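## Task

Carry the tray from the staging bench over to the work bench. Look at the dot on the cap of the tray's single tube: orange means it goes in the blue rack, white means the green rack; push it fully down into its slot. The tube must never touch the floor, or the task fails. The bottles on the tray have to finish upright in it, and the whole tray must rest on the work bench with nothing sticking past the edge. Any number of robots may be used. At the end, open the grippers and back the robots away; a robot that tips over or is left leaning fails the task, and anything held in place only by a robot does not count.

## Robot and tools

ROBOTS. Two identical Hello Robot Stretch 3 units, r1 and r2. Each has a two-wheel differential base (0.33 m long, 0.34 m wide, small passive caster at the back), a lift that slides up a mast, and a telescoping arm that reaches out to the robot's right side. There is no sideways base motion, so moving the gripper forward or back means driving the base. An on-the-spot turn pivots about the point between the drive wheels, 0.05 m behind the front edge; with the arm in and the wrist folded, the swept radius is 0.28 m, and an unfolded level wrist reaches beyond it. Robots pressing hard against each other ends the run in failure; once bases touch, even a few more millimetres of driving is too much. Objects touching robots are fine. The two robots do not drive identical distances (up to 2.5 cm apart over 1 m), which matters if both carry one load.

FRAMES. Each robot reports in its own base frame: origin on the floor between the drive wheels, x forward, y left, z up. hand_pose is the point where closed fingertips meet; with all wrist joints at zero its x axis points up, y back toward the mast, z to the rear. Odometry is the base frame at scene start; heading is positive leftward, -3.142 to 3.142. Relative positions of the two robots can only be judged from images, lidar_m, wrist_depth_mm and head_depth_mm.

execute_actions. Argument actions: a list holding one action object, or empty (then it only returns state and images). The action is keyed by "r1" and/or "r2"; each entry may contain base, joints and contact_limits, and all listed motions start together. base holds exactly one of: translate_m, a relative drive in metres from the current position, -1 to 1, positive forward; or rotate_rad, a relative turn in radians, -3.2 to 3.2, positive counter-clockwise (left). joints holds absolute joint targets by name: lift_m 0 to 1.1 (arm height); arm_m 0 to 0.52 (extension); wrist_yaw_rad -1.345 to 4.42 (0 along the arm, positive toward the front, 3.0 folded over the base); wrist_pitch_rad -1.57 to 0.451 (0 level, negative tips fingers down); wrist_roll_rad -2.911 to 2.911; gripper_m -0.089 to 0.179 (larger is wider; actual fingertip gap is 0.007 m less when nearly shut, 0.025 m less when wide, zero below 0.007); head_pan_rad -3.953 to 1.73 (0 forward, positive left, -1.57 looks along the arm); head_tilt_rad -1.53 to 0.419 (negative looks down). contact_limits takes only arm_m: a motor effort percentage, 1 to 100, at which the arm motion halts with contact_stop; lower is gentler, too low stops immediately. Argument cameras: list of r1_head_camera, r1_nav_camera, r1_wrist_camera, r2_head_camera, r2_nav_camera, r2_wrist_camera or "all"; omitted/null means all, [] means none. Any unknown key, camera or out-of-range number rejects the whole call. Joints, bases or robots left out may still be driving toward earlier targets.

wait: seconds, 0 to 10; nothing new is commanded, returns the same as an empty action. zoom_image: camera plus region [x0, y0, x1, y1] in pixels from the top-left, at most 504 by 504, on that camera's latest full image. finished_scene: scene, the number of the scene being ended; irreversible, reports success.

RESULTS. base_status and joint_status: done; off_target (resting away from target, maybe still pushing); contact_stop, time_out or torque_fault (old target dropped, holding where it stopped unless slack or off). Arm and lift stop on firm contact and go slack until commanded again; a slack lift may sink under load or be pushed up by closing fingers on a surface. Base, wrist and head never contact-stop. A wrist servo pushed hard for several seconds shuts off for 10 s. on_its_own covers uncommanded parts; "held at" is the target, not the position. motor_effort is percent of max (positive toward higher values, bracket is peak), with fixed per-motor bias and noise; positive wheel effort pushes forward. lidar_m: 12 distances in metres, 30-degree sectors starting straight ahead and going counter-clockwise (4th left, 7th behind, 10th right), plane 0.17 m high, range 0.15 to 12, "-" for nothing; sees table legs not tops, ignores clear objects and its own body, sees the other robot; the mast and a low lift hide sectors 5, 6, 9, 10 partly. wrist_depth_mm (45 to 1000) and head_depth_mm (280 to 4000, sideways image) are 7x7 grids of median depth. base_tilt in degrees, forward and right positive, with up to about 4 degrees fixed bias. If a report shows a stop, later calls in that reply are skipped.

SPEED. Full base speed (0.30 m/s, 1.9 rad/s) only when lift_m < 0.30, arm_m < 0.03 and wrist_yaw_rad > 2.54; otherwise 0.10 m/s and 0.63 rad/s.

GRIPPING. Close to a gripper_m below the object's width (lower squeezes harder; too hard triggers a force cutback and slipping). Release by opening at least 0.02 above the contact value. Neither the reading nor done confirms a grasp; check images.

CAUTIONS. Fold or unfold the wrist only with lift_m 0.32 to 0.95, wrist_pitch_rad -0.4 and roll near 0; once folded the lift may go to 0.25. With yaw below -0.4 keep pitch at -0.5 or lower. Pushing into something rigid with the gripper above about 0.45 m can tip the robot, as can a second push after a contact stop, or driving while holding something fixed. If snagged, reverse in small steps, free the gripper, and lower lift_m to about 0.2 if still leaning. Avoid drops, slams, hard shoves and tubes reaching the floor; a loose object may occasionally be nudged by the scene.

Each tool is called after ">>>" as name([rows], argument=value, ...), one row to a line, values as JSON.

## Session

>>> execute_actions(actions=[])

Scene clock: 0.00 s.
r1.base_odometry: x=+0.000 y=+0.000 heading=+0.000 (m, m, rad; r1's odometry frame)
r1.turned_by_wheels: +0.000 (rad since the last result)
r1.turned_by_imu: +0.000 (rad since the last result)
r1.base_tilt: forward=+0.0 right=-1.2 (deg)
r1.lidar_m: 1.35 4.48 1.65 2.19 2.08 1.49 2.51 1.55 0.87 0.73 0.73 0.82
r1.head_depth_mm: 1242 1239 1244 1241 1239 1250 1243 / 1541 1544 1553 1549 1557 1556 1547 / 1929 2021 2034 2047 2042 2054 1868 / 2038 2804 3007 3034 3066 2650 1958 / 2041 3329 - - - 2791 1941 / 2055 3289 - - - 2782 1950 / 2061 3291 - - - 2744 1935
r1.base_status: not commanded
r1.joint_positions: lift_m=+0.524 arm_m=+0.001 wrist_yaw_rad=+2.890 wrist_pitch_rad=-0.590 wrist_roll_rad=-0.012 gripper_m=+0.037 head_pan_rad=+0.014 head_tilt_rad=-0.010
r1.joint_status: not commanded
r1.motor_effort: left_wheel=+0 right_wheel=+0 lift_m=+24 arm_m=+0 wrist_yaw_rad=+0 wrist_pitch_rad=+6 wrist_roll_rad=+0 gripper_m=+0 head_pan_rad=+1 head_tilt_rad=+1 (%)
r1.hand_pose: x=+0.0286 y=+0.0473 z=+0.5000 quat_wxyz=(+0.289, +0.693, +0.121, +0.650) (m; r1's base frame)
r1.wrist_depth_mm: - - - - - - - / - - - - - - - / - - - - - - 999 / 867 - 893 885 862 881 858 / 773 761 - 774 802 775 752 / 670 677 - 670 669 667 692 / 613 614 - 608 605 601 605
r2.base_odometry: x=+0.000 y=+0.000 heading=+0.000 (m, m, rad; r2's odometry frame)
r2.turned_by_wheels: +0.000 (rad since the last result)
r2.turned_by_imu: +0.000 (rad since the last result)
r2.base_tilt: forward=+0.1 right=-0.1 (deg)
r2.lidar_m: 1.60 0.88 0.75 0.75 0.85 1.41 4.10 1.53 1.42 3.11 1.72 2.44
r2.head_depth_mm: 2025 3144 - - - 3334 2227 / 2039 3113 - - - 3321 2256 / 2029 3041 - - - 3332 2257 / 2015 2701 2795 2729 2690 2682 2279 / 1912 2004 1983 1975 1949 1947 1929 / 1599 1590 1574 1562 1548 1537 1523 / 1306 1298 1288 1280 1274 1262 1256
r2.base_status: not commanded
r2.joint_positions: lift_m=+0.551 arm_m=-0.003 wrist_yaw_rad=+2.889 wrist_pitch_rad=-0.494 wrist_roll_rad=+0.014 gripper_m=+0.037 head_pan_rad=-0.006 head_tilt_rad=-0.002
r2.joint_status: not commanded
r2.motor_effort: left_wheel=+0 right_wheel=+0 lift_m=+34 arm_m=-1 wrist_yaw_rad=+0 wrist_pitch_rad=+5 wrist_roll_rad=+0 gripper_m=+0 head_pan_rad=+0 head_tilt_rad=+2 (%)
r2.hand_pose: x=+0.0323 y=+0.0650 z=+0.5468 quat_wxyz=(+0.259, +0.706, +0.084, +0.654) (m; r2's base frame)
r2.wrist_depth_mm: - 704 706 705 726 720 724 / 781 777 780 803 788 786 810 / 864 - 854 882 900 881 876 / 960 - 964 980 972 958 961 / - - 986 961 922 828 790 / 921 857 - 761 - 728 689 / 766 760 714 686 653 620 602
pictures: r1_head_camera (sideways: a quarter turn clockwise sets it upright), r1_nav_camera (sideways: a quarter turn counterclockwise sets it upright), r1_wrist_camera, r2_head_camera (sideways: a quarter turn clockwise sets it upright), r2_nav_camera (sideways: a quarter turn counterclockwise sets it upright), r2_wrist_camera
Images, in order (width x height): r1_head_camera 896x504, r1_nav_camera 672x504, r1_wrist_camera 644x364, r2_head_camera 896x504, r2_nav_camera 672x504, r2_wrist_camera 644x364.

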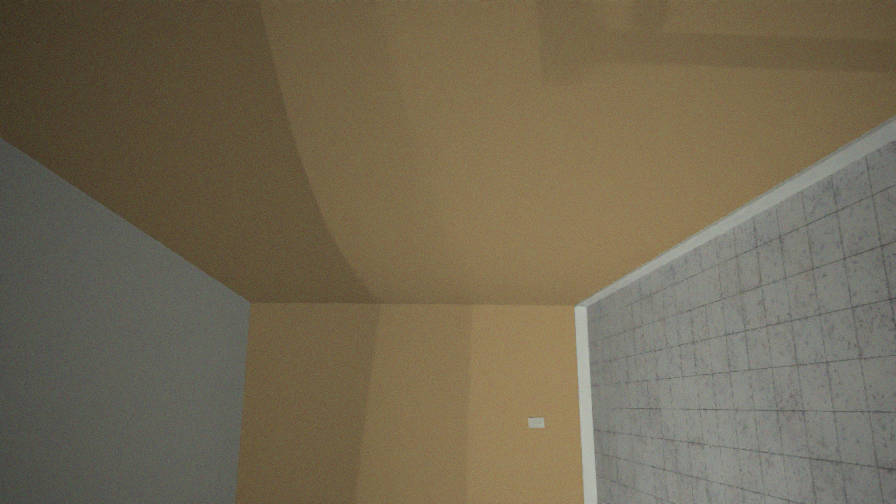

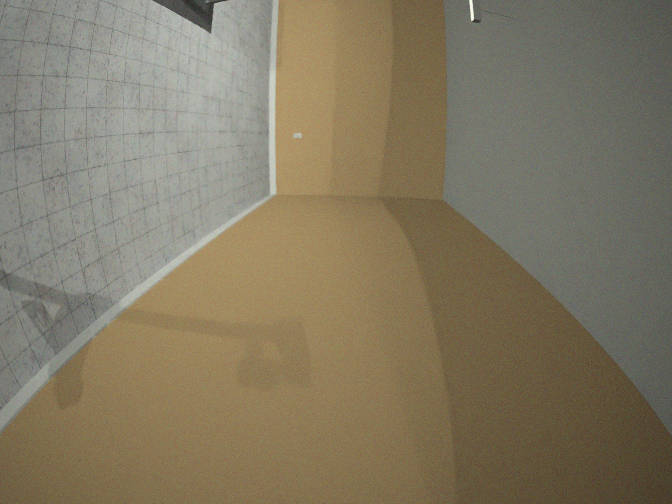

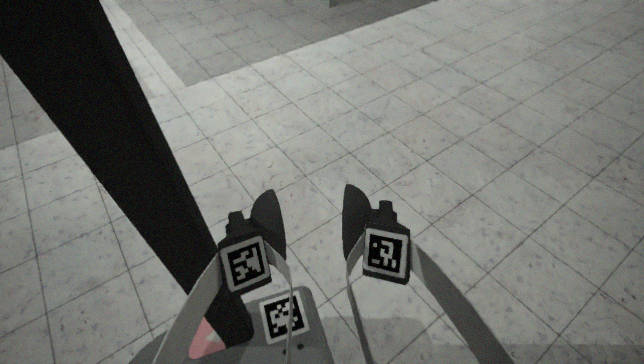

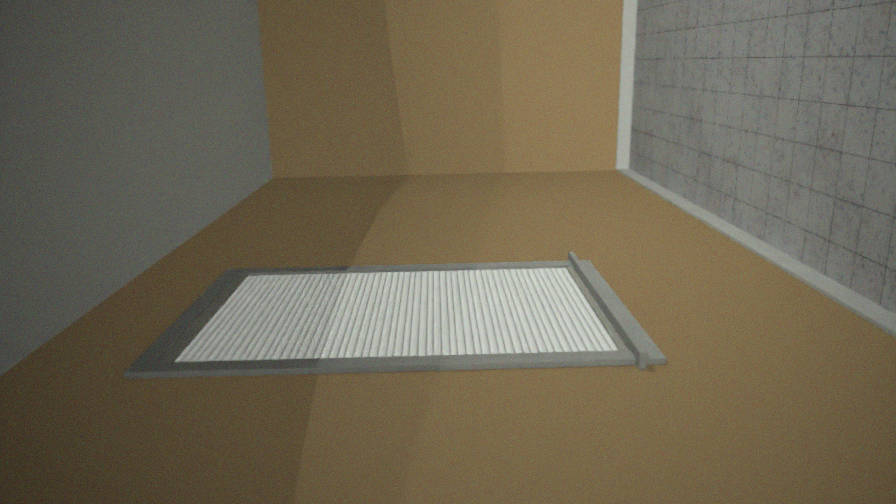

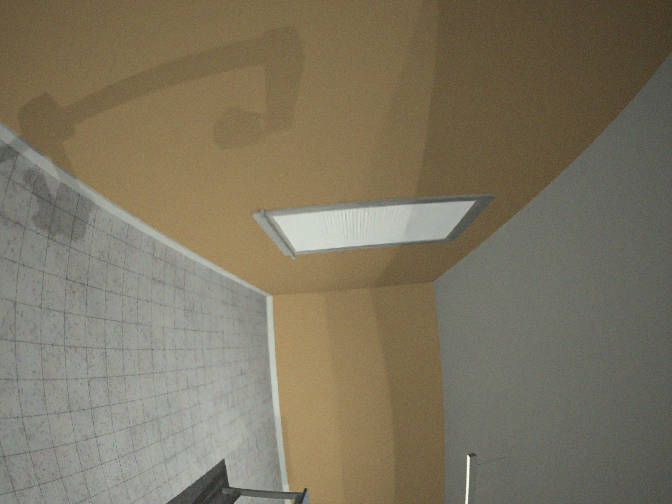

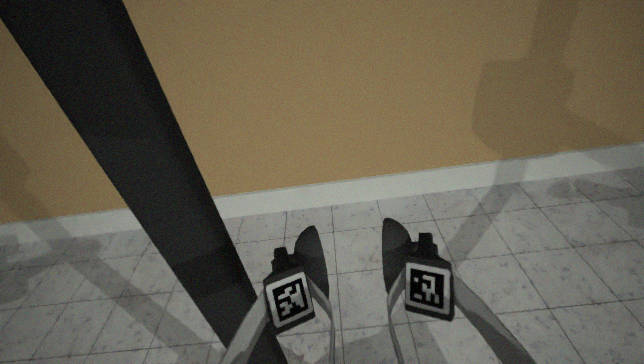

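>>> execute_actions([
  {"r1":{"joints":{"head_pan_rad":1.7,"head_tilt_rad":-0.5}},"r2":{"joints":{"head_pan_rad":-1.9,"head_tilt_rad":-0.5}}},
], cameras=["r1_head_camera","r1_nav_camera","r2_head_camera","r2_nav_camera"])

Scene clock: 1.97 s.
r1.base_odometry: x=+0.000 y=+0.000 heading=+0.000 (m, m, rad; r1's odometry frame)
r1.turned_by_wheels: +0.000 (rad since the last result)
r1.turned_by_imu: +0.000 (rad since the last result)
r1.base_tilt: forward=+0.0 right=-1.1 (deg)
r1.lidar_m: 1.35 4.50 1.65 2.19 2.08 1.49 2.51 1.55 0.87 0.73 0.73 0.82
r1.head_depth_mm: 3681 3951 3264 2384 1852 1490 1230 / 3563 3931 3792 2489 1853 1490 1237 / 3530 3903 3827 2507 1876 1493 1239 / 3505 3784 3779 2534 1867 1489 1244 / 3399 3758 3881 2543 1893 1499 1247 / 3315 3665 3599 2599 1947 - - / 3295 - - - - - -
r1.base_status: not commanded
r1.joint_positions: lift_m=+0.524 arm_m=+0.001 wrist_yaw_rad=+2.890 wrist_pitch_rad=-0.590 wrist_roll_rad=-0.012 gripper_m=+0.037 head_pan_rad=+1.693 head_tilt_rad=-0.494
r1.joint_status: all done
r1.motor_effort: left_wheel=+0(1) right_wheel=+0(0) lift_m=+24(24) arm_m=+0(0) wrist_yaw_rad=+0(0) wrist_pitch_rad=+6(6) wrist_roll_rad=+0(0) gripper_m=-1(0) head_pan_rad=+4(41) head_tilt_rad=-2(24) (%)
r1.hand_pose: x=+0.0286 y=+0.0473 z=+0.5000 quat_wxyz=(+0.289, +0.693, +0.121, +0.650) (m; r1's base frame)
r1.wrist_depth_mm: - - - - - - - / - - - - - - - / - - - - - - - / 873 - 869 865 866 860 880 / 763 769 - 763 803 766 768 / 695 687 - 694 662 683 685 / 635 621 - 617 618 614 622
r2.base_odometry: x=+0.000 y=+0.000 heading=+0.000 (m, m, rad; r2's odometry frame)
r2.turned_by_wheels: +0.000 (rad since the last result)
r2.turned_by_imu: +0.000 (rad since the last result)
r2.base_tilt: forward=+0.2 right=-0.4 (deg)
r2.lidar_m: 1.60 0.88 0.75 0.75 0.85 1.41 4.09 1.53 1.42 3.15 1.72 2.45
r2.head_depth_mm: 3498 3888 1876 2632 1817 1561 1297 / 3520 3821 3709 2533 1970 1568 1308 / 3505 3818 3986 2627 1990 1576 1317 / 3459 3755 3927 2707 1996 1592 1323 / 3401 3703 3817 2695 2006 1608 1337 / 3422 3739 3874 2742 2027 1612 1335 / 3393 3704 3965 2763 2035 1619 1342
r2.base_status: not commanded
r2.joint_positions: lift_m=+0.551 arm_m=-0.003 wrist_yaw_rad=+2.889 wrist_pitch_rad=-0.494 wrist_roll_rad=+0.014 gripper_m=+0.037 head_pan_rad=-1.893 head_tilt_rad=-0.494
r2.joint_status: all done
r2.motor_effort: left_wheel=+0(0) right_wheel=+0(0) lift_m=+34(34) arm_m=-1(0) wrist_yaw_rad=-1(0) wrist_pitch_rad=+5(5) wrist_roll_rad=+0(0) gripper_m=+0(0) head_pan_rad=-5(54) head_tilt_rad=-3(28) (%)
r2.hand_pose: x=+0.0323 y=+0.0650 z=+0.5468 quat_wxyz=(+0.259, +0.706, +0.084, +0.654) (m; r2's base frame)
r2.wrist_depth_mm: - 710 681 708 718 723 740 / 785 766 767 800 781 814 796 / 854 - 852 869 877 898 891 / 944 - 964 983 977 988 946 / - - 991 956 932 835 802 / 903 870 - 791 - 728 710 / 767 735 721 655 654 621 607
pictures: r1_head_camera (sideways: a quarter turn clockwise sets it upright), r1_nav_camera (sideways: a quarter turn counterclockwise sets it upright), r2_head_camera (sideways: a quarter turn clockwise sets it upright), r2_nav_camera (sideways: a quarter turn counterclockwise sets it upright)
camera_calibration (this result's frames):
r1_head_camera: T_world_to_cam=[[0.079264, -0.531041, -0.843631, 1.12151], [-0.98692, -0.160982, 0.00860689, -0.00272709], [-0.14038, 0.831914, -0.536855, 0.659496], [0, 0, 0, 1]] pos_world=[0.000993204, 0.0464867, 1.30022]
r1_nav_camera: T_world_to_cam=[[-0.111283, 0.525257, 0.843636, -1.05837], [0.990851, 0.12387, 0.0535795, -0.0231891], [-0.0763579, 0.84188, -0.534236, 0.651336], [0, 0, 0, 1]] pos_world=[-0.0450673, 0.010443, 1.24209]
r2_head_camera: T_world_to_cam=[[0.168736, 0.45229, -0.875764, 1.15672], [0.960595, -0.274562, 0.0432828, -0.0523958], [-0.220875, -0.848557, -0.480796, 0.58324], [0, 0, 0, 1]] pos_world=[-0.0160268, -0.0426475, 1.2957]
r2_nav_camera: T_world_to_cam=[[-0.229855, -0.481038, 0.846032, -1.05344], [-0.941959, 0.328535, -0.0691182, 0.142821], [-0.244702, -0.812815, -0.528633, 0.641534], [0, 0, 0, 1]] pos_world=[0.0493784, -0.0322175, 1.24025]
Images, in order (width x height): r1_head_camera 896x504, r1_nav_camera 672x504, r2_head_camera 896x504, r2_nav_camera 672x504.

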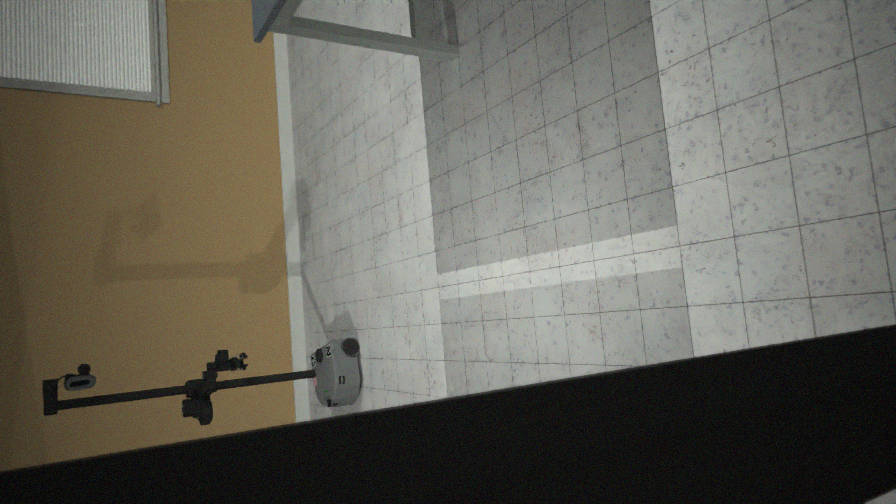

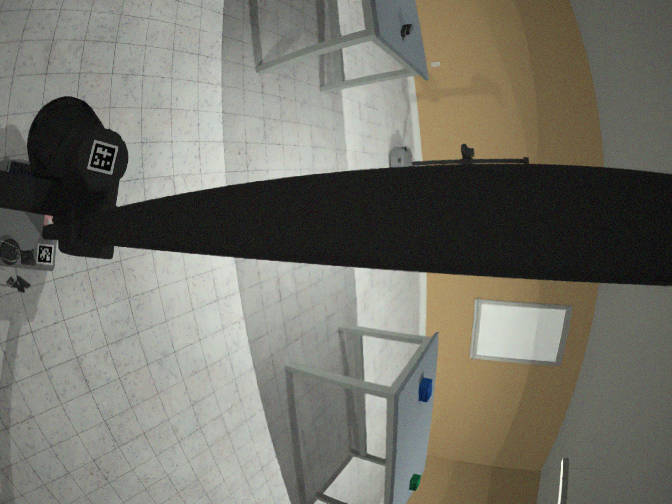

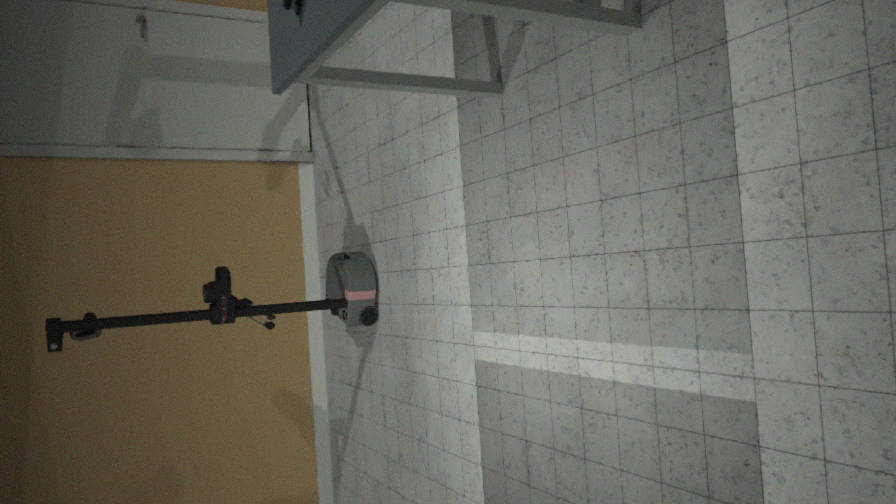

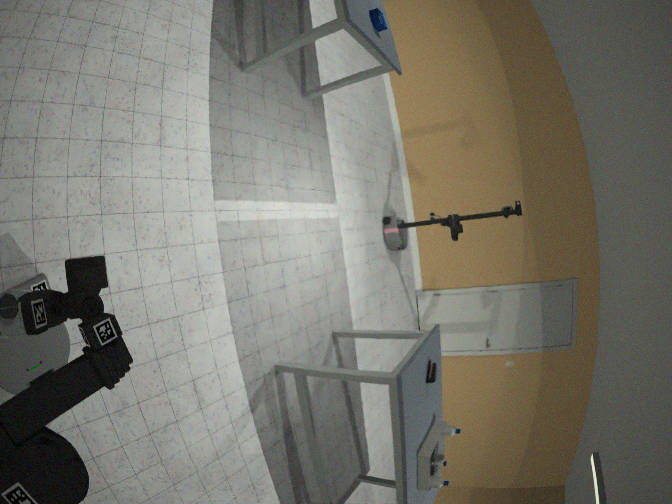

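>>> execute_actions([
  {"r1":{"base":{"rotate_rad":-2.83},"joints":{"head_pan_rad":-1.0,"head_tilt_rad":-0.4,"lift_m":0.28}},"r2":{"base":{"rotate_rad":-0.226},"joints":{"head_pan_rad":-2.2,"head_tilt_rad":-0.4,"lift_m":0.28}}},
], cameras=["r1_head_camera","r2_head_camera"])

Scene clock: 6.80 s.
r1.base_odometry: x=+0.000 y=+0.000 heading=-2.830 (m, m, rad; r1's odometry frame)
r1.turned_by_wheels: -2.830 (rad since the last result)
r1.turned_by_imu: -2.828 (rad since the last result)
r1.base_tilt: forward=+0.0 right=-1.3 (deg)
r1.lidar_m: 2.58 1.01 0.75 0.73 0.76 1.06 3.13 2.71 1.65 3.25 1.49 2.52
r1.head_depth_mm: 3567 3808 - 2982 2060 1608 1302 / 3804 - 2081 2783 2084 1602 1306 / - - 2065 2483 1919 1614 1311 / - - 2075 2792 2073 1608 1310 / - - 2043 2966 2078 1610 1306 / - - 2694 2981 2086 1610 1308 / - - 3963 2820 2096 1619 1316
r1.base_status: done
r1.joint_positions: lift_m=+0.280 arm_m=+0.001 wrist_yaw_rad=+2.890 wrist_pitch_rad=-0.590 wrist_roll_rad=-0.012 gripper_m=+0.037 head_pan_rad=-0.993 head_tilt_rad=-0.408
r1.joint_status: all done
r1.motor_effort: left_wheel=+3(15) right_wheel=-4(12) lift_m=+17(21) arm_m=+0(0) wrist_yaw_rad=+0(0) wrist_pitch_rad=+6(6) wrist_roll_rad=+0(0) gripper_m=+0(0) head_pan_rad=-3(40) head_tilt_rad=+4(10) (%)
r1.hand_pose: x=+0.0285 y=+0.0472 z=+0.2565 quat_wxyz=(+0.289, +0.693, +0.121, +0.650) (m; r1's base frame)
r1.wrist_depth_mm: - 713 735 812 849 900 932 / - 737 748 752 771 741 749 / 641 - 625 628 624 630 615 / 530 - 555 557 528 535 541 / 486 - - - 480 478 469 / - - - - 409 415 419 / - - - - 377 375 378
r2.base_odometry: x=+0.000 y=+0.000 heading=-0.226 (m, m, rad; r2's odometry frame)
r2.turned_by_wheels: -0.226 (rad since the last result)
r2.turned_by_imu: -0.228 (rad since the last result)
r2.base_tilt: forward=+0.1 right=-0.2 (deg)
r2.lidar_m: 2.88 1.06 0.77 0.74 0.77 1.06 2.92 1.84 1.42 3.25 1.73 1.84
r2.head_depth_mm: - - 2387 3093 2191 1708 1385 / - - 1977 2946 2131 1706 1390 / - - 2006 2967 2151 1722 1391 / - - 2091 2704 2247 1737 1401 / 3979 - - 1556 2095 1727 1405 / 3736 3977 - 2758 2288 1752 1413 / 3525 3740 3858 3288 2277 1769 1421
r2.base_status: done
r2.joint_positions: lift_m=+0.281 arm_m=-0.003 wrist_yaw_rad=+2.889 wrist_pitch_rad=-0.494 wrist_roll_rad=+0.014 gripper_m=+0.037 head_pan_rad=-2.193 head_tilt_rad=-0.408
r2.joint_status: all done
r2.motor_effort: left_wheel=+3(7) right_wheel=-3(6) lift_m=+15(32) arm_m=-1(0) wrist_yaw_rad=+1(1) wrist_pitch_rad=+5(5) wrist_roll_rad=+0(0) gripper_m=+0(0) head_pan_rad=-5(35) head_tilt_rad=+5(12) (%)
r2.hand_pose: x=+0.0323 y=+0.0650 z=+0.2766 quat_wxyz=(+0.259, +0.706, +0.084, +0.654) (m; r2's base frame)
r2.wrist_depth_mm: - 643 693 747 772 836 912 / 653 721 761 789 854 897 928 / 695 - 806 842 803 773 693 / 760 - 747 674 644 608 578 / 682 639 590 572 552 503 477 / 549 514 - - - 444 420 / 469 - - - 394 377 365
pictures: r1_head_camera (sideways: a quarter turn clockwise sets it upright), r2_head_camera (sideways: a quarter turn clockwise sets it upright)
camera_calibration (this result's frames):
r1_head_camera: T_world_to_cam=[[-0.264478, 0.380061, -0.886344, 1.17931], [0.815092, 0.579308, 0.00518756, -0.00926858], [0.515438, -0.72108, -0.462999, 0.559399], [0, 0, 0, 1]] pos_world=[0.0311225, -0.0394702, 1.30433]
r2_head_camera: T_world_to_cam=[[0.250428, 0.320105, -0.913684, 1.20569], [0.838501, -0.543473, 0.0394181, -0.0466242], [-0.483945, -0.775996, -0.404509, 0.485576], [0, 0, 0, 1]] pos_world=[-0.0278524, -0.0344813, 1.29988]
Images, in order (width x height): r1_head_camera 896x504, r2_head_camera 896x504.

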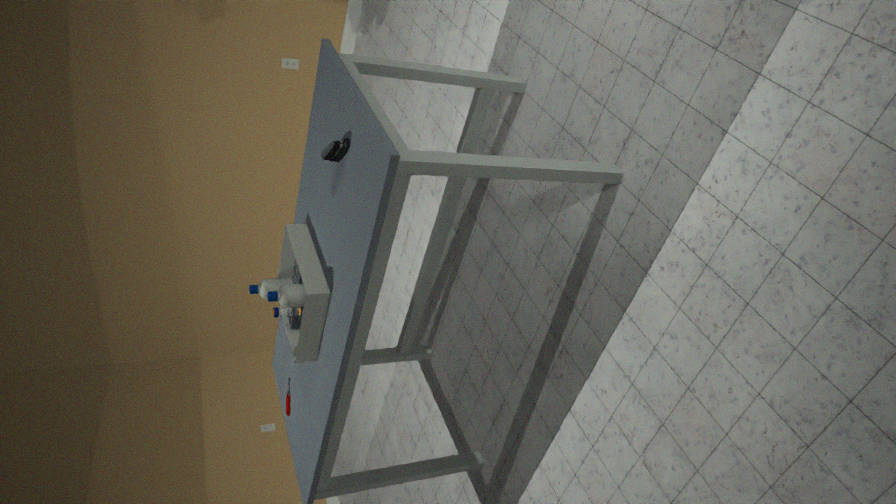

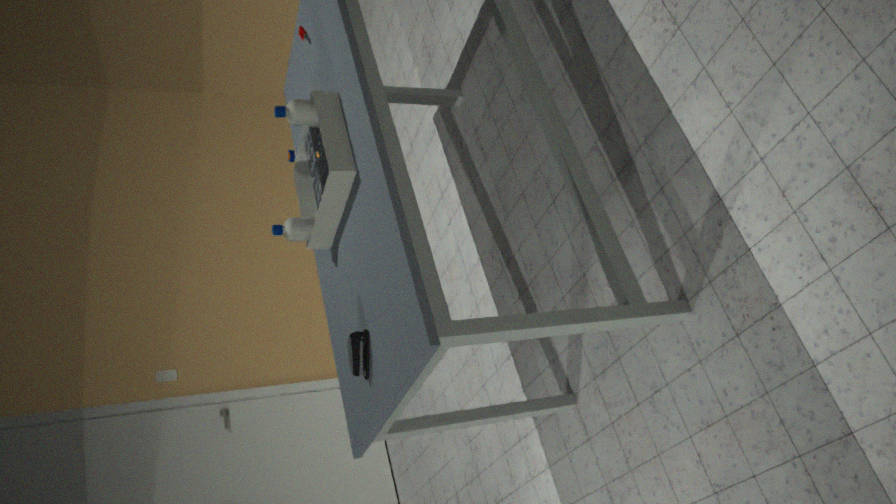

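>>> execute_actions([
  {"r1":{"base":{"rotate_rad":-0.61}},"r2":{"base":{"rotate_rad":0.603}}},
], cameras=[])

>>> execute_actions([
  {"r1":{"base":{"translate_m":1}},"r2":{"base":{"translate_m":-1}}},
], cameras=[])

>>> execute_actions([
  {"r1":{"base":{"translate_m":0.675},"joints":{"wrist_pitch_rad":-0.4}},"r2":{"base":{"translate_m":-0.675},"joints":{"wrist_pitch_rad":-0.4}}},
], cameras=[])

>>> execute_actions([
  {"r1":{"base":{"rotate_rad":0.59},"joints":{"lift_m":0.94,"head_pan_rad":-1.57,"head_tilt_rad":-0.75}},"r2":{"base":{"rotate_rad":-0.603},"joints":{"lift_m":0.94,"head_pan_rad":-1.57,"head_tilt_rad":-0.75}}},
], cameras=["r1_head_camera","r1_nav_camera","r2_head_camera"])

Scene clock: 12.60 s.
r1.base_odometry: x=+0.000 y=+0.000 heading=+2.843 (m, m, rad; r1's odometry frame)
r1.turned_by_wheels: -0.610 (rad since the last result)
r1.turned_by_imu: -0.610 (rad since the last result)
r1.base_tilt: forward=+0.0 right=-1.2 (deg)
r1.lidar_m: 2.51 3.60 1.10 0.77 0.73 0.75 0.98 2.32 2.75 1.65 3.24 1.50
r1.head_depth_mm: 3436 3700 3992 2952 2067 1590 1310 / 3425 3715 3994 2959 2092 1607 1305 / 3489 3666 3969 2966 2080 1606 1309 / 3444 3679 3907 2951 2085 1609 1308 / 3445 3787 - 2962 2069 1618 1303 / 3453 3805 - 2951 2089 1607 1320 / 3551 3829 - 2834 2085 1610 1312
r1.base_status: done
r1.joint_positions: lift_m=+0.280 arm_m=+0.001 wrist_yaw_rad=+2.890 wrist_pitch_rad=-0.590 wrist_roll_rad=-0.012 gripper_m=+0.037 head_pan_rad=-0.993 head_tilt_rad=-0.408
r1.joint_status: not commanded
r1.motor_effort: left_wheel=+3(12) right_wheel=-4(11) lift_m=+17(16) arm_m=+0(0) wrist_yaw_rad=+0(0) wrist_pitch_rad=+6(6) wrist_roll_rad=+0(0) gripper_m=+0(0) head_pan_rad=-3(3) head_tilt_rad=+4(4) (%)
r1.hand_pose: x=+0.0285 y=+0.0472 z=+0.2565 quat_wxyz=(+0.289, +0.693, +0.121, +0.650) (m; r1's base frame)
r1.wrist_depth_mm: - 745 880 947 947 935 927 / - 762 752 746 746 734 747 / 636 - 633 623 617 621 626 / 537 - 555 552 534 535 539 / 486 - - - 478 468 469 / - - - - 408 415 414 / - - - - 374 376 377
r2.base_odometry: x=+0.000 y=+0.000 heading=+0.377 (m, m, rad; r2's odometry frame)
r2.turned_by_wheels: +0.603 (rad since the last result)
r2.turned_by_imu: +0.606 (rad since the last result)
r2.base_tilt: forward=+0.2 right=+0.0 (deg)
r2.lidar_m: 0.99 0.76 0.75 0.79 1.15 4.08 1.71 1.42 3.26 1.72 2.00 2.27
r2.head_depth_mm: 3466 3735 3954 2930 2203 1696 1387 / 3431 3749 - 3161 2203 1704 1394 / 3452 3744 - 3200 2223 1726 1397 / 3477 3721 3936 3209 2257 1736 1403 / 3451 3745 - 3240 2271 1740 1410 / 3492 3778 - 3270 2262 1743 1417 / 3546 3736 - 3287 2288 1765 1426
r2.base_status: done
r2.joint_positions: lift_m=+0.281 arm_m=-0.003 wrist_yaw_rad=+2.889 wrist_pitch_rad=-0.494 wrist_roll_rad=+0.014 gripper_m=+0.037 head_pan_rad=-2.193 head_tilt_rad=-0.408
r2.joint_status: not commanded
r2.motor_effort: left_wheel=-3(8) right_wheel=+3(9) lift_m=+15(15) arm_m=+0(1) wrist_yaw_rad=+0(0) wrist_pitch_rad=+5(5) wrist_roll_rad=+0(1) gripper_m=+0(1) head_pan_rad=-5(5) head_tilt_rad=+3(4) (%)
r2.hand_pose: x=+0.0323 y=+0.0650 z=+0.2766 quat_wxyz=(+0.259, +0.706, +0.084, +0.654) (m; r2's base frame)
r2.wrist_depth_mm: - 925 852 774 687 628 584 / - - 933 838 761 706 633 / - - 979 873 787 722 647 / 847 - 738 676 648 607 577 / 668 635 597 567 542 504 487 / 558 515 - - - 436 415 / 462 - - - 397 376 366
pictures: none
No camera images: the call's "cameras" was empty. Leave "cameras" out to get every camera's image.

Scene clock: 17.70 s.
r1.base_odometry: x=-0.956 y=+0.294 heading=+2.844 (m, m, rad; r1's odometry frame)
r1.turned_by_wheels: +0.000 (rad since the last result)
r1.turned_by_imu: +0.005 (rad since the last result)
r1.base_tilt: forward=+0.0 right=-1.2 (deg)
r1.lidar_m: 1.52 3.38 1.92 1.32 1.28 1.30 1.72 4.11 1.99 3.66 0.76 1.44
r1.head_depth_mm: 2946 3133 3453 2933 2079 1601 1310 / 2931 3149 3487 2935 1914 1607 1312 / 2966 3165 3493 1214 925 1518 1243 / 2921 3218 3529 1151 939 1605 1313 / 2998 3172 3554 1223 942 1614 1321 / 3017 3269 3601 1225 945 1615 1314 / 3067 3332 3601 1180 946 1614 1321
r1.base_status: done
r1.joint_positions: lift_m=+0.280 arm_m=+0.001 wrist_yaw_rad=+2.890 wrist_pitch_rad=-0.590 wrist_roll_rad=-0.012 gripper_m=+0.037 head_pan_rad=-0.993 head_tilt_rad=-0.408
r1.joint_status: not commanded
r1.motor_effort: left_wheel=+3(13) right_wheel=-3(9) lift_m=+16(17) arm_m=+0(0) wrist_yaw_rad=+0(1) wrist_pitch_rad=+6(6) wrist_roll_rad=+0(0) gripper_m=+0(0) head_pan_rad=-3(3) head_tilt_rad=+4(4) (%)
r1.hand_pose: x=+0.0285 y=+0.0472 z=+0.2565 quat_wxyz=(+0.289, +0.693, +0.121, +0.650) (m; r1's base frame)
r1.wrist_depth_mm: - 945 957 939 961 921 931 / - 760 759 754 754 755 732 / 629 - 625 628 622 628 631 / 539 - 560 554 544 537 533 / 485 - - - 485 466 464 / - - - - 416 414 417 / - - - - 373 374 377
r2.base_odometry: x=-0.930 y=-0.368 heading=+0.377 (m, m, rad; r2's odometry frame)
r2.turned_by_wheels: +0.000 (rad since the last result)
r2.turned_by_imu: +0.002 (rad since the last result)
r2.base_tilt: forward=+0.1 right=-0.2 (deg)
r2.lidar_m: 1.73 1.33 1.31 1.39 2.03 3.27 0.96 0.74 0.73 3.66 2.10 3.97
r2.head_depth_mm: 2966 3179 3439 1195 910 1642 1384 / 2967 3158 3397 1297 918 1652 1389 / 2983 3173 3427 1309 923 1611 1396 / 2948 3170 3376 1323 930 1624 1406 / 3023 3214 3445 1331 935 1584 1342 / 3001 3195 3473 3252 988 942 1379 / 2982 3240 3499 3332 2281 1763 1420
r2.base_status: done
r2.joint_positions: lift_m=+0.281 arm_m=-0.003 wrist_yaw_rad=+2.889 wrist_pitch_rad=-0.495 wrist_roll_rad=+0.014 gripper_m=+0.037 head_pan_rad=-2.193 head_tilt_rad=-0.408
r2.joint_status: not commanded
r2.motor_effort: left_wheel=-3(11) right_wheel=+3(5) lift_m=+15(15) arm_m=+0(0) wrist_yaw_rad=+0(0) wrist_pitch_rad=+5(5) wrist_roll_rad=+0(0) gripper_m=+1(0) head_pan_rad=-5(5) head_tilt_rad=+3(4) (%)
r2.hand_pose: x=+0.0323 y=+0.0650 z=+0.2765 quat_wxyz=(+0.259, +0.706, +0.084, +0.654) (m; r2's base frame)
r2.wrist_depth_mm: - - - - - - - / - - - - - 989 896 / - - 993 858 822 735 704 / 854 - 746 674 643 595 563 / 683 627 585 575 545 510 474 / 542 520 - - - 438 415 / 468 - - - 393 374 369
pictures: none
No camera images: the call's "cameras" was empty. Leave "cameras" out to get every camera's image.

Scene clock: 21.70 s.
r1.base_odometry: x=-1.601 y=+0.492 heading=+2.844 (m, m, rad; r1's odometry frame)
r1.turned_by_wheels: +0.000 (rad since the last result)
r1.turned_by_imu: +0.003 (rad since the last result)
r1.base_tilt: forward=+0.0 right=-1.2 (deg)
r1.lidar_m: 0.84 2.83 2.44 1.72 1.62 1.66 2.22 2.44 0.75 1.10 1.04 1.07
r1.head_depth_mm: 2606 2829 3114 2926 855 661 555 / 2633 2883 3125 2939 860 662 555 / 2641 2850 3096 2949 682 663 555 / 2615 2871 3177 2945 833 665 557 / 2628 2838 3176 982 842 665 572 / 2692 2949 3185 2972 833 669 573 / 2716 2949 3215 1227 866 668 574
r1.base_status: done
r1.joint_positions: lift_m=+0.280 arm_m=+0.001 wrist_yaw_rad=+2.890 wrist_pitch_rad=-0.419 wrist_roll_rad=-0.012 gripper_m=+0.037 head_pan_rad=-0.993 head_tilt_rad=-0.408
r1.joint_status: all done
r1.motor_effort: left_wheel=+2(12) right_wheel=-3(8) lift_m=+16(16) arm_m=+0(0) wrist_yaw_rad=-1(1) wrist_pitch_rad=+9(8) wrist_roll_rad=+0(0) gripper_m=+0(0) head_pan_rad=-3(3) head_tilt_rad=+3(3) (%)
r1.hand_pose: x=+0.0347 y=+0.0712 z=+0.2928 quat_wxyz=(+0.233, +0.700, +0.061, +0.672) (m; r1's base frame)
r1.wrist_depth_mm: - - - - - - - / - - - - - - - / 828 875 856 858 824 838 817 / 673 - 683 681 667 663 659 / 582 - 562 567 576 550 540 / 490 484 - 479 459 475 473 / - - - 426 420 414 415
r2.base_odometry: x=-1.557 y=-0.616 heading=+0.377 (m, m, rad; r2's odometry frame)
r2.turned_by_wheels: +0.000 (rad since the last result)
r2.turned_by_imu: +0.001 (rad since the last result)
r2.base_tilt: forward=+0.0 right=-0.2 (deg)
r2.lidar_m: 2.22 1.73 1.69 1.80 2.63 2.73 0.46 0.35 0.35 0.37 0.54 2.55
r2.head_depth_mm: 2628 2835 3047 3109 910 704 572 / 2641 2823 3026 3154 915 640 576 / 2606 2815 3033 3180 918 601 578 / 2604 2723 3018 3009 925 715 583 / 2643 2854 3019 3184 870 717 585 / 2652 2877 3086 3218 909 696 588 / 2675 2870 3088 3241 951 727 590
r2.base_status: done
r2.joint_positions: lift_m=+0.281 arm_m=-0.003 wrist_yaw_rad=+2.889 wrist_pitch_rad=-0.418 wrist_roll_rad=+0.014 gripper_m=+0.037 head_pan_rad=-2.193 head_tilt_rad=-0.408
r2.joint_status: all done
r2.motor_effort: left_wheel=-3(11) right_wheel=+3(6) lift_m=+16(15) arm_m=+0(1) wrist_yaw_rad=+0(1) wrist_pitch_rad=+6(8) wrist_roll_rad=+0(0) gripper_m=+0(1) head_pan_rad=-5(5) head_tilt_rad=+4(4) (%)
r2.hand_pose: x=+0.0348 y=+0.0749 z=+0.2933 quat_wxyz=(+0.234, +0.709, +0.057, +0.663) (m; r2's base frame)
r2.wrist_depth_mm: - - - - - - - / - - - - - - - / - - - - 963 892 823 / - - 838 771 719 690 645 / 733 696 658 620 601 550 525 / 597 560 - 515 - 474 443 / 508 489 - - 415 403 383
pictures: none
No camera images: the call's "cameras" was empty. Leave "cameras" out to get every camera's image.

Scene clock: 28.53 s.
r1.base_odometry: x=-1.601 y=+0.492 heading=-2.850 (m, m, rad; r1's odometry frame)
r1.turned_by_wheels: +0.590 (rad since the last result)
r1.turned_by_imu: +0.589 (rad since the last result)
r1.base_tilt: forward=+0.1 right=-1.2 (deg)
r1.lidar_m: 2.83 2.29 1.69 1.61 1.68 2.36 2.43 0.75 1.08 1.04 1.09 0.84
r1.head_depth_mm: 2676 2909 906 769 - 1253 1115 / 2677 2897 884 727 - 1265 1124 / 2692 2964 827 710 - - - / 2613 2907 922 719 - 1250 1158 / 2747 2963 859 721 652 1264 1135 / 2792 3032 940 726 652 1300 1134 / 2774 3089 946 755 655 1304 1144
r1.base_status: done
r1.joint_positions: lift_m=+0.940 arm_m=+0.001 wrist_yaw_rad=+2.890 wrist_pitch_rad=-0.418 wrist_roll_rad=-0.012 gripper_m=+0.037 head_pan_rad=-1.563 head_tilt_rad=-0.741
r1.joint_status: all done
r1.motor_effort: left_wheel=-4(10) right_wheel=+4(12) lift_m=+30(31) arm_m=+0(0) wrist_yaw_rad=+0(0) wrist_pitch_rad=+8(9) wrist_roll_rad=+0(0) gripper_m=+0(0) head_pan_rad=-3(37) head_tilt_rad=-2(19) (%)
r1.hand_pose: x=+0.0347 y=+0.0712 z=+0.9522 quat_wxyz=(+0.233, +0.700, +0.060, +0.672) (m; r1's base frame)
r1.wrist_depth_mm: - - - - - - - / - - - - - - - / - - - - - - - / - - - - - - - / - - - - - - - / - - - - - - - / - - - - - - -
r2.base_odometry: x=-1.557 y=-0.616 heading=-0.226 (m, m, rad; r2's odometry frame)
r2.turned_by_wheels: -0.603 (rad since the last result)
r2.turned_by_imu: -0.608 (rad since the last result)
r2.base_tilt: forward=+0.1 right=-0.2 (deg)
r2.lidar_m: 2.54 2.39 1.76 1.69 1.76 2.41 2.73 0.49 0.36 0.35 0.36 0.50
r2.head_depth_mm: 2694 2928 932 774 - 1246 1091 / 2705 2938 912 665 - - - / 2670 2927 910 631 - - - / 2694 2939 923 742 - - 1192 / 2668 2884 866 748 670 1276 1115 / 2727 2979 948 739 646 591 1118 / 2745 3003 986 784 650 590 1149
r2.base_status: done
r2.joint_positions: lift_m=+0.939 arm_m=-0.003 wrist_yaw_rad=+2.889 wrist_pitch_rad=-0.418 wrist_roll_rad=+0.014 gripper_m=+0.037 head_pan_rad=-1.577 head_tilt_rad=-0.741
r2.joint_status: all done
r2.motor_effort: left_wheel=+3(9) right_wheel=-3(8) lift_m=+51(51) arm_m=+0(1) wrist_yaw_rad=+0(1) wrist_pitch_rad=+6(6) wrist_roll_rad=-1(0) gripper_m=+0(1) head_pan_rad=+4(50) head_tilt_rad=-4(22) (%)
r2.hand_pose: x=+0.0349 y=+0.0749 z=+0.9519 quat_wxyz=(+0.234, +0.709, +0.057, +0.663) (m; r2's base frame)
r2.wrist_depth_mm: - - - - - - - / - - - - - - - / - - - - - - - / - - - - - - - / - - - - - - - / - - - - - - - / - - - - - - 973
pictures: r1_head_camera (sideways: a quarter turn clockwise sets it upright), r1_nav_camera (sideways: a quarter turn counterclockwise sets it upright), r2_head_camera (sideways: a quarter turn clockwise sets it upright)
camera_calibration (this result's frames):
r1_head_camera: T_world_to_cam=[[-0.0197878, 0.726877, -0.686483, 0.917281], [0.998857, 0.044259, 0.0180713, -0.0271577], [0.0435187, -0.68534, -0.726921, 0.905615], [0, 0, 0, 1]] pos_world=[0.00586644, -0.0448935, 1.2885]
r1_nav_camera: T_world_to_cam=[[0.0522577, -0.724833, 0.68694, -0.855121], [-0.998408, -0.0233063, 0.0513602, -0.00814837], [-0.0212176, -0.68853, -0.724897, 0.899016], [0, 0, 0, 1]] pos_world=[0.0556262, -0.00101019, 1.23953]
r2_head_camera: T_world_to_cam=[[0.021197, 0.682096, -0.730955, 0.968839], [0.998292, 0.0253663, 0.0526203, -0.0647666], [0.0544337, -0.730823, -0.680394, 0.841227], [0, 0, 0, 1]] pos_world=[-0.0016716, -0.0444108, 1.28395]
Images, in order (width x height): r1_head_camera 896x504, r1_nav_camera 672x504, r2_head_camera 896x504.

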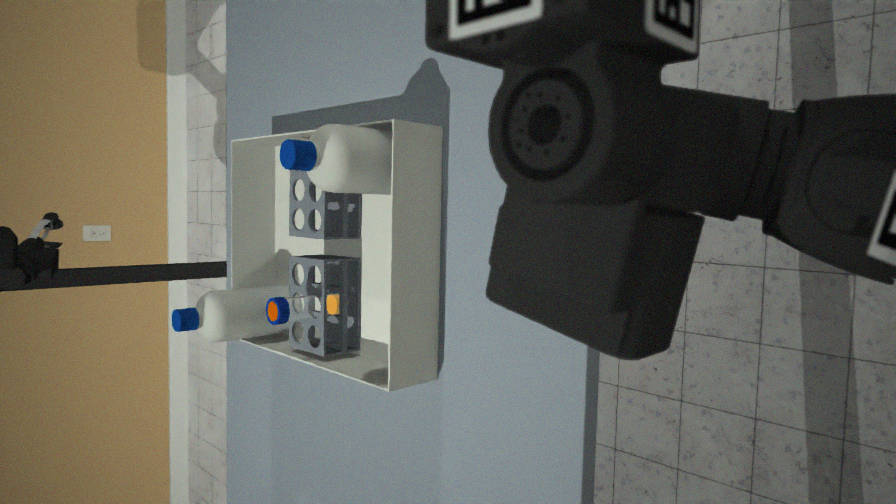

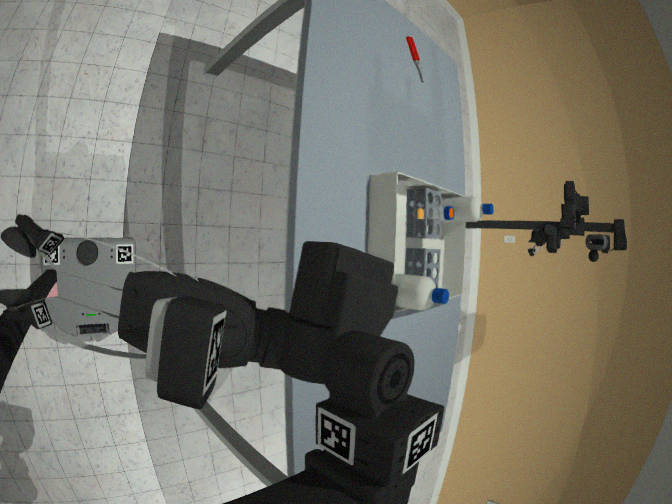

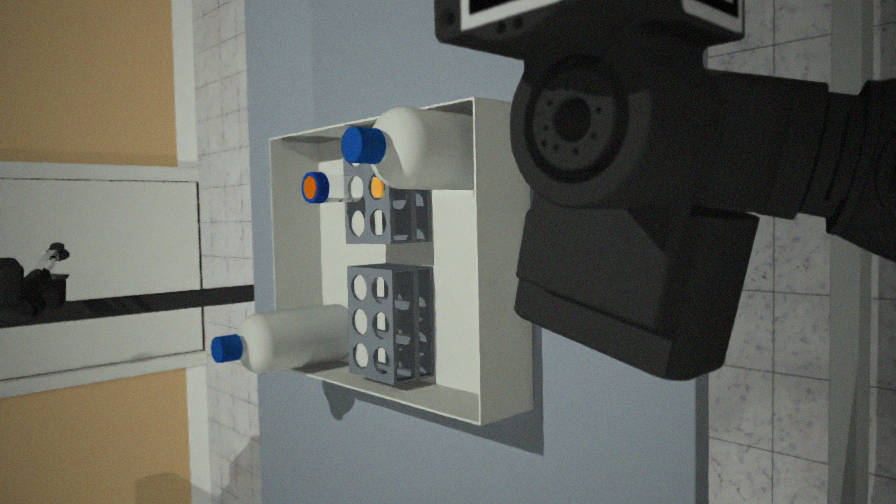

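>>> execute_actions([
  {"r1":{"base":{"rotate_rad":-0.013},"joints":{"wrist_yaw_rad":0}},"r2":{"joints":{"wrist_yaw_rad":0}}},
], cameras=[])

>>> execute_actions([
  {"r1":{"base":{"translate_m":0.06},"joints":{"lift_m":1.05,"wrist_pitch_rad":-1.57,"wrist_roll_rad":1.57,"gripper_m":0.07}},"r2":{"base":{"translate_m":0.06},"joints":{"lift_m":1.05,"wrist_pitch_rad":-1.57,"wrist_roll_rad":1.57,"gripper_m":0.07}}},
], cameras=[])

Scene clock: 32.43 s.
r1.base_odometry: x=-1.601 y=+0.492 heading=-2.863 (m, m, rad; r1's odometry frame)
r1.turned_by_wheels: -0.013 (rad since the last result)
r1.turned_by_imu: -0.014 (rad since the last result)
r1.base_tilt: forward=+0.0 right=-1.2 (deg)
r1.lidar_m: 2.83 2.32 1.69 1.62 1.68 2.33 2.44 0.75 1.08 1.04 1.08 0.84
r1.head_depth_mm: 2689 2904 908 776 - - 1077 / 2724 2924 916 753 - - 1103 / 2748 2922 685 - - - 1103 / 2625 2958 884 715 647 1290 1128 / 2692 2956 856 722 649 1293 1133 / 2777 2969 943 728 651 1306 1138 / 2785 3010 951 749 656 1304 1137
r1.base_status: done
r1.joint_positions: lift_m=+0.940 arm_m=+0.001 wrist_yaw_rad=+0.003 wrist_pitch_rad=-0.418 wrist_roll_rad=-0.012 gripper_m=+0.037 head_pan_rad=-1.563 head_tilt_rad=-0.741
r1.joint_status: all done
r1.motor_effort: left_wheel=-2(3) right_wheel=+1(3) lift_m=+31(31) arm_m=+0(0) wrist_yaw_rad=-3(2) wrist_pitch_rad=+8(8) wrist_roll_rad=+0(0) gripper_m=+0(0) head_pan_rad=-3(3) head_tilt_rad=-3(2) (%)
r1.hand_pose: x=-0.0209 y=-0.3704 z=+0.9522 quat_wxyz=(+0.696, +0.149, -0.687, -0.145) (m; r1's base frame)
r1.wrist_depth_mm: - - - - - - - / - 880 690 737 842 818 - / 649 611 574 401 624 622 562 / 515 448 414 423 510 492 490 / 427 422 422 421 428 412 416 / 368 362 351 359 345 359 353 / 320 316 311 315 312 313 309
r2.base_odometry: x=-1.557 y=-0.616 heading=-0.226 (m, m, rad; r2's odometry frame)
r2.turned_by_wheels: +0.000 (rad since the last result)
r2.turned_by_imu: -0.001 (rad since the last result)
r2.base_tilt: forward=+0.1 right=-0.1 (deg)
r2.lidar_m: 2.54 2.39 1.75 1.69 1.76 2.41 2.73 0.49 0.36 0.35 0.36 0.49
r2.head_depth_mm: 2694 2930 934 772 - - - / 2732 2950 909 732 - - - / 2692 2948 910 608 - - 1105 / 2700 2936 920 762 639 583 1106 / 1045 2909 866 747 642 585 1117 / 2738 2951 947 740 646 588 1121 / 2722 2986 991 784 650 592 1147
r2.base_status: not commanded
r2.joint_positions: lift_m=+0.939 arm_m=-0.003 wrist_yaw_rad=+0.002 wrist_pitch_rad=-0.418 wrist_roll_rad=+0.014 gripper_m=+0.037 head_pan_rad=-1.577 head_tilt_rad=-0.741
r2.joint_status: all done
r2.motor_effort: left_wheel=+3(3) right_wheel=-3(3) lift_m=+51(51) arm_m=+0(1) wrist_yaw_rad=-3(1) wrist_pitch_rad=+6(6) wrist_roll_rad=-1(0) gripper_m=+0(1) head_pan_rad=+4(4) head_tilt_rad=-4(4) (%)
r2.hand_pose: x=-0.0211 y=-0.3667 z=+0.9519 quat_wxyz=(+0.687, +0.147, -0.696, -0.147) (m; r2's base frame)
r2.wrist_depth_mm: - - - - - - - / - - - - - - - / - - 784 663 710 670 605 / 747 696 528 500 315 508 487 / 559 531 467 463 325 418 390 / 454 418 350 347 - 350 333 / 375 359 348 326 312 300 289
pictures: none
No camera images: the call's "cameras" was empty. Leave "cameras" out to get every camera's image.

Scene clock: 34.67 s.
r1.base_odometry: x=-1.659 y=+0.475 heading=-2.863 (m, m, rad; r1's odometry frame)
r1.turned_by_wheels: +0.000 (rad since the last result)
r1.turned_by_imu: +0.000 (rad since the last result)
r1.base_tilt: forward=+0.1 right=-1.1 (deg)
r1.lidar_m: 2.77 2.32 1.69 1.62 1.68 2.32 2.50 0.80 1.08 1.04 1.08 0.79
r1.head_depth_mm: 2602 - - - - 1229 1119 / 2657 - - - - - 1092 / 2671 2934 885 713 - - 1122 / 2633 1463 848 714 646 - 1124 / 2742 2950 904 722 647 1288 1131 / 2775 3009 938 749 651 1303 1136 / 2765 3000 944 751 655 1314 1147
r1.base_status: done
r1.joint_positions: lift_m=+1.050 arm_m=+0.001 wrist_yaw_rad=+0.002 wrist_pitch_rad=-1.548 wrist_roll_rad=+1.564 gripper_m=+0.070 head_pan_rad=-1.563 head_tilt_rad=-0.741
r1.joint_status: all done
joint sent to its limit — the command would take r1.wrist_pitch_rad past its lower limit, so that joint was sent only as far as its limit.
r1.motor_effort: left_wheel=-2(5) right_wheel=+2(7) lift_m=+31(31) arm_m=+0(0) wrist_yaw_rad=-2(2) wrist_pitch_rad=-4(7) wrist_roll_rad=+2(2) gripper_m=+0(79) head_pan_rad=-4(3) head_tilt_rad=-3(3) (%)
r1.hand_pose: x=-0.0216 y=-0.1275 z=+0.9316 quat_wxyz=(+0.004, +0.003, -0.715, -0.699) (m; r1's base frame)
r1.wrist_depth_mm: 984 - - - - - - / 322 - - - - - - / 324 - - - - - - / 326 - - - - - - / 340 - - - - - - / 350 - - - - - - / 362 - - - - - -
r2.base_odometry: x=-1.499 y=-0.630 heading=-0.226 (m, m, rad; r2's odometry frame)
r2.turned_by_wheels: +0.000 (rad since the last result)
r2.turned_by_imu: +0.000 (rad since the last result)
r2.base_tilt: forward=+0.2 right=-0.2 (deg)
r2.lidar_m: 2.49 2.39 1.76 1.69 1.76 2.42 2.79 0.49 0.36 0.35 0.36 0.49
r2.head_depth_mm: 2590 - - - - - 993 / 2640 - - - - - - / 2603 - - - - - 1006 / 2584 2918 887 743 653 - 1012 / 2702 2937 875 745 643 584 1118 / 2723 2964 978 779 646 589 1120 / 2751 2991 990 784 652 593 1144
r2.base_status: done
r2.joint_positions: lift_m=+1.049 arm_m=-0.003 wrist_yaw_rad=+0.002 wrist_pitch_rad=-1.551 wrist_roll_rad=+1.563 gripper_m=+0.070 head_pan_rad=-1.577 head_tilt_rad=-0.741
r2.joint_status: all done
joint sent to its limit — the command would take r2.wrist_pitch_rad past its lower limit, so that joint was sent only as far as its limit.
r2.motor_effort: left_wheel=+3(7) right_wheel=-2(3) lift_m=+51(51) arm_m=+0(0) wrist_yaw_rad=-2(3) wrist_pitch_rad=-3(5) wrist_roll_rad=+3(2) gripper_m=+0(78) head_pan_rad=+4(4) head_tilt_rad=-4(4) (%)
r2.hand_pose: x=-0.0216 y=-0.1229 z=+0.9314 quat_wxyz=(+0.004, +0.003, -0.714, -0.701) (m; r2's base frame)
r2.wrist_depth_mm: 326 323 - - - - 978 / 334 330 - - - - - / 345 339 - - - - - / 354 345 - - - - - / 358 353 - - - - - / 367 361 - - - - - / 371 377 - - - - -
pictures: none
No camera images: the call's "cameras" was empty. Leave "cameras" out to get every camera's image.


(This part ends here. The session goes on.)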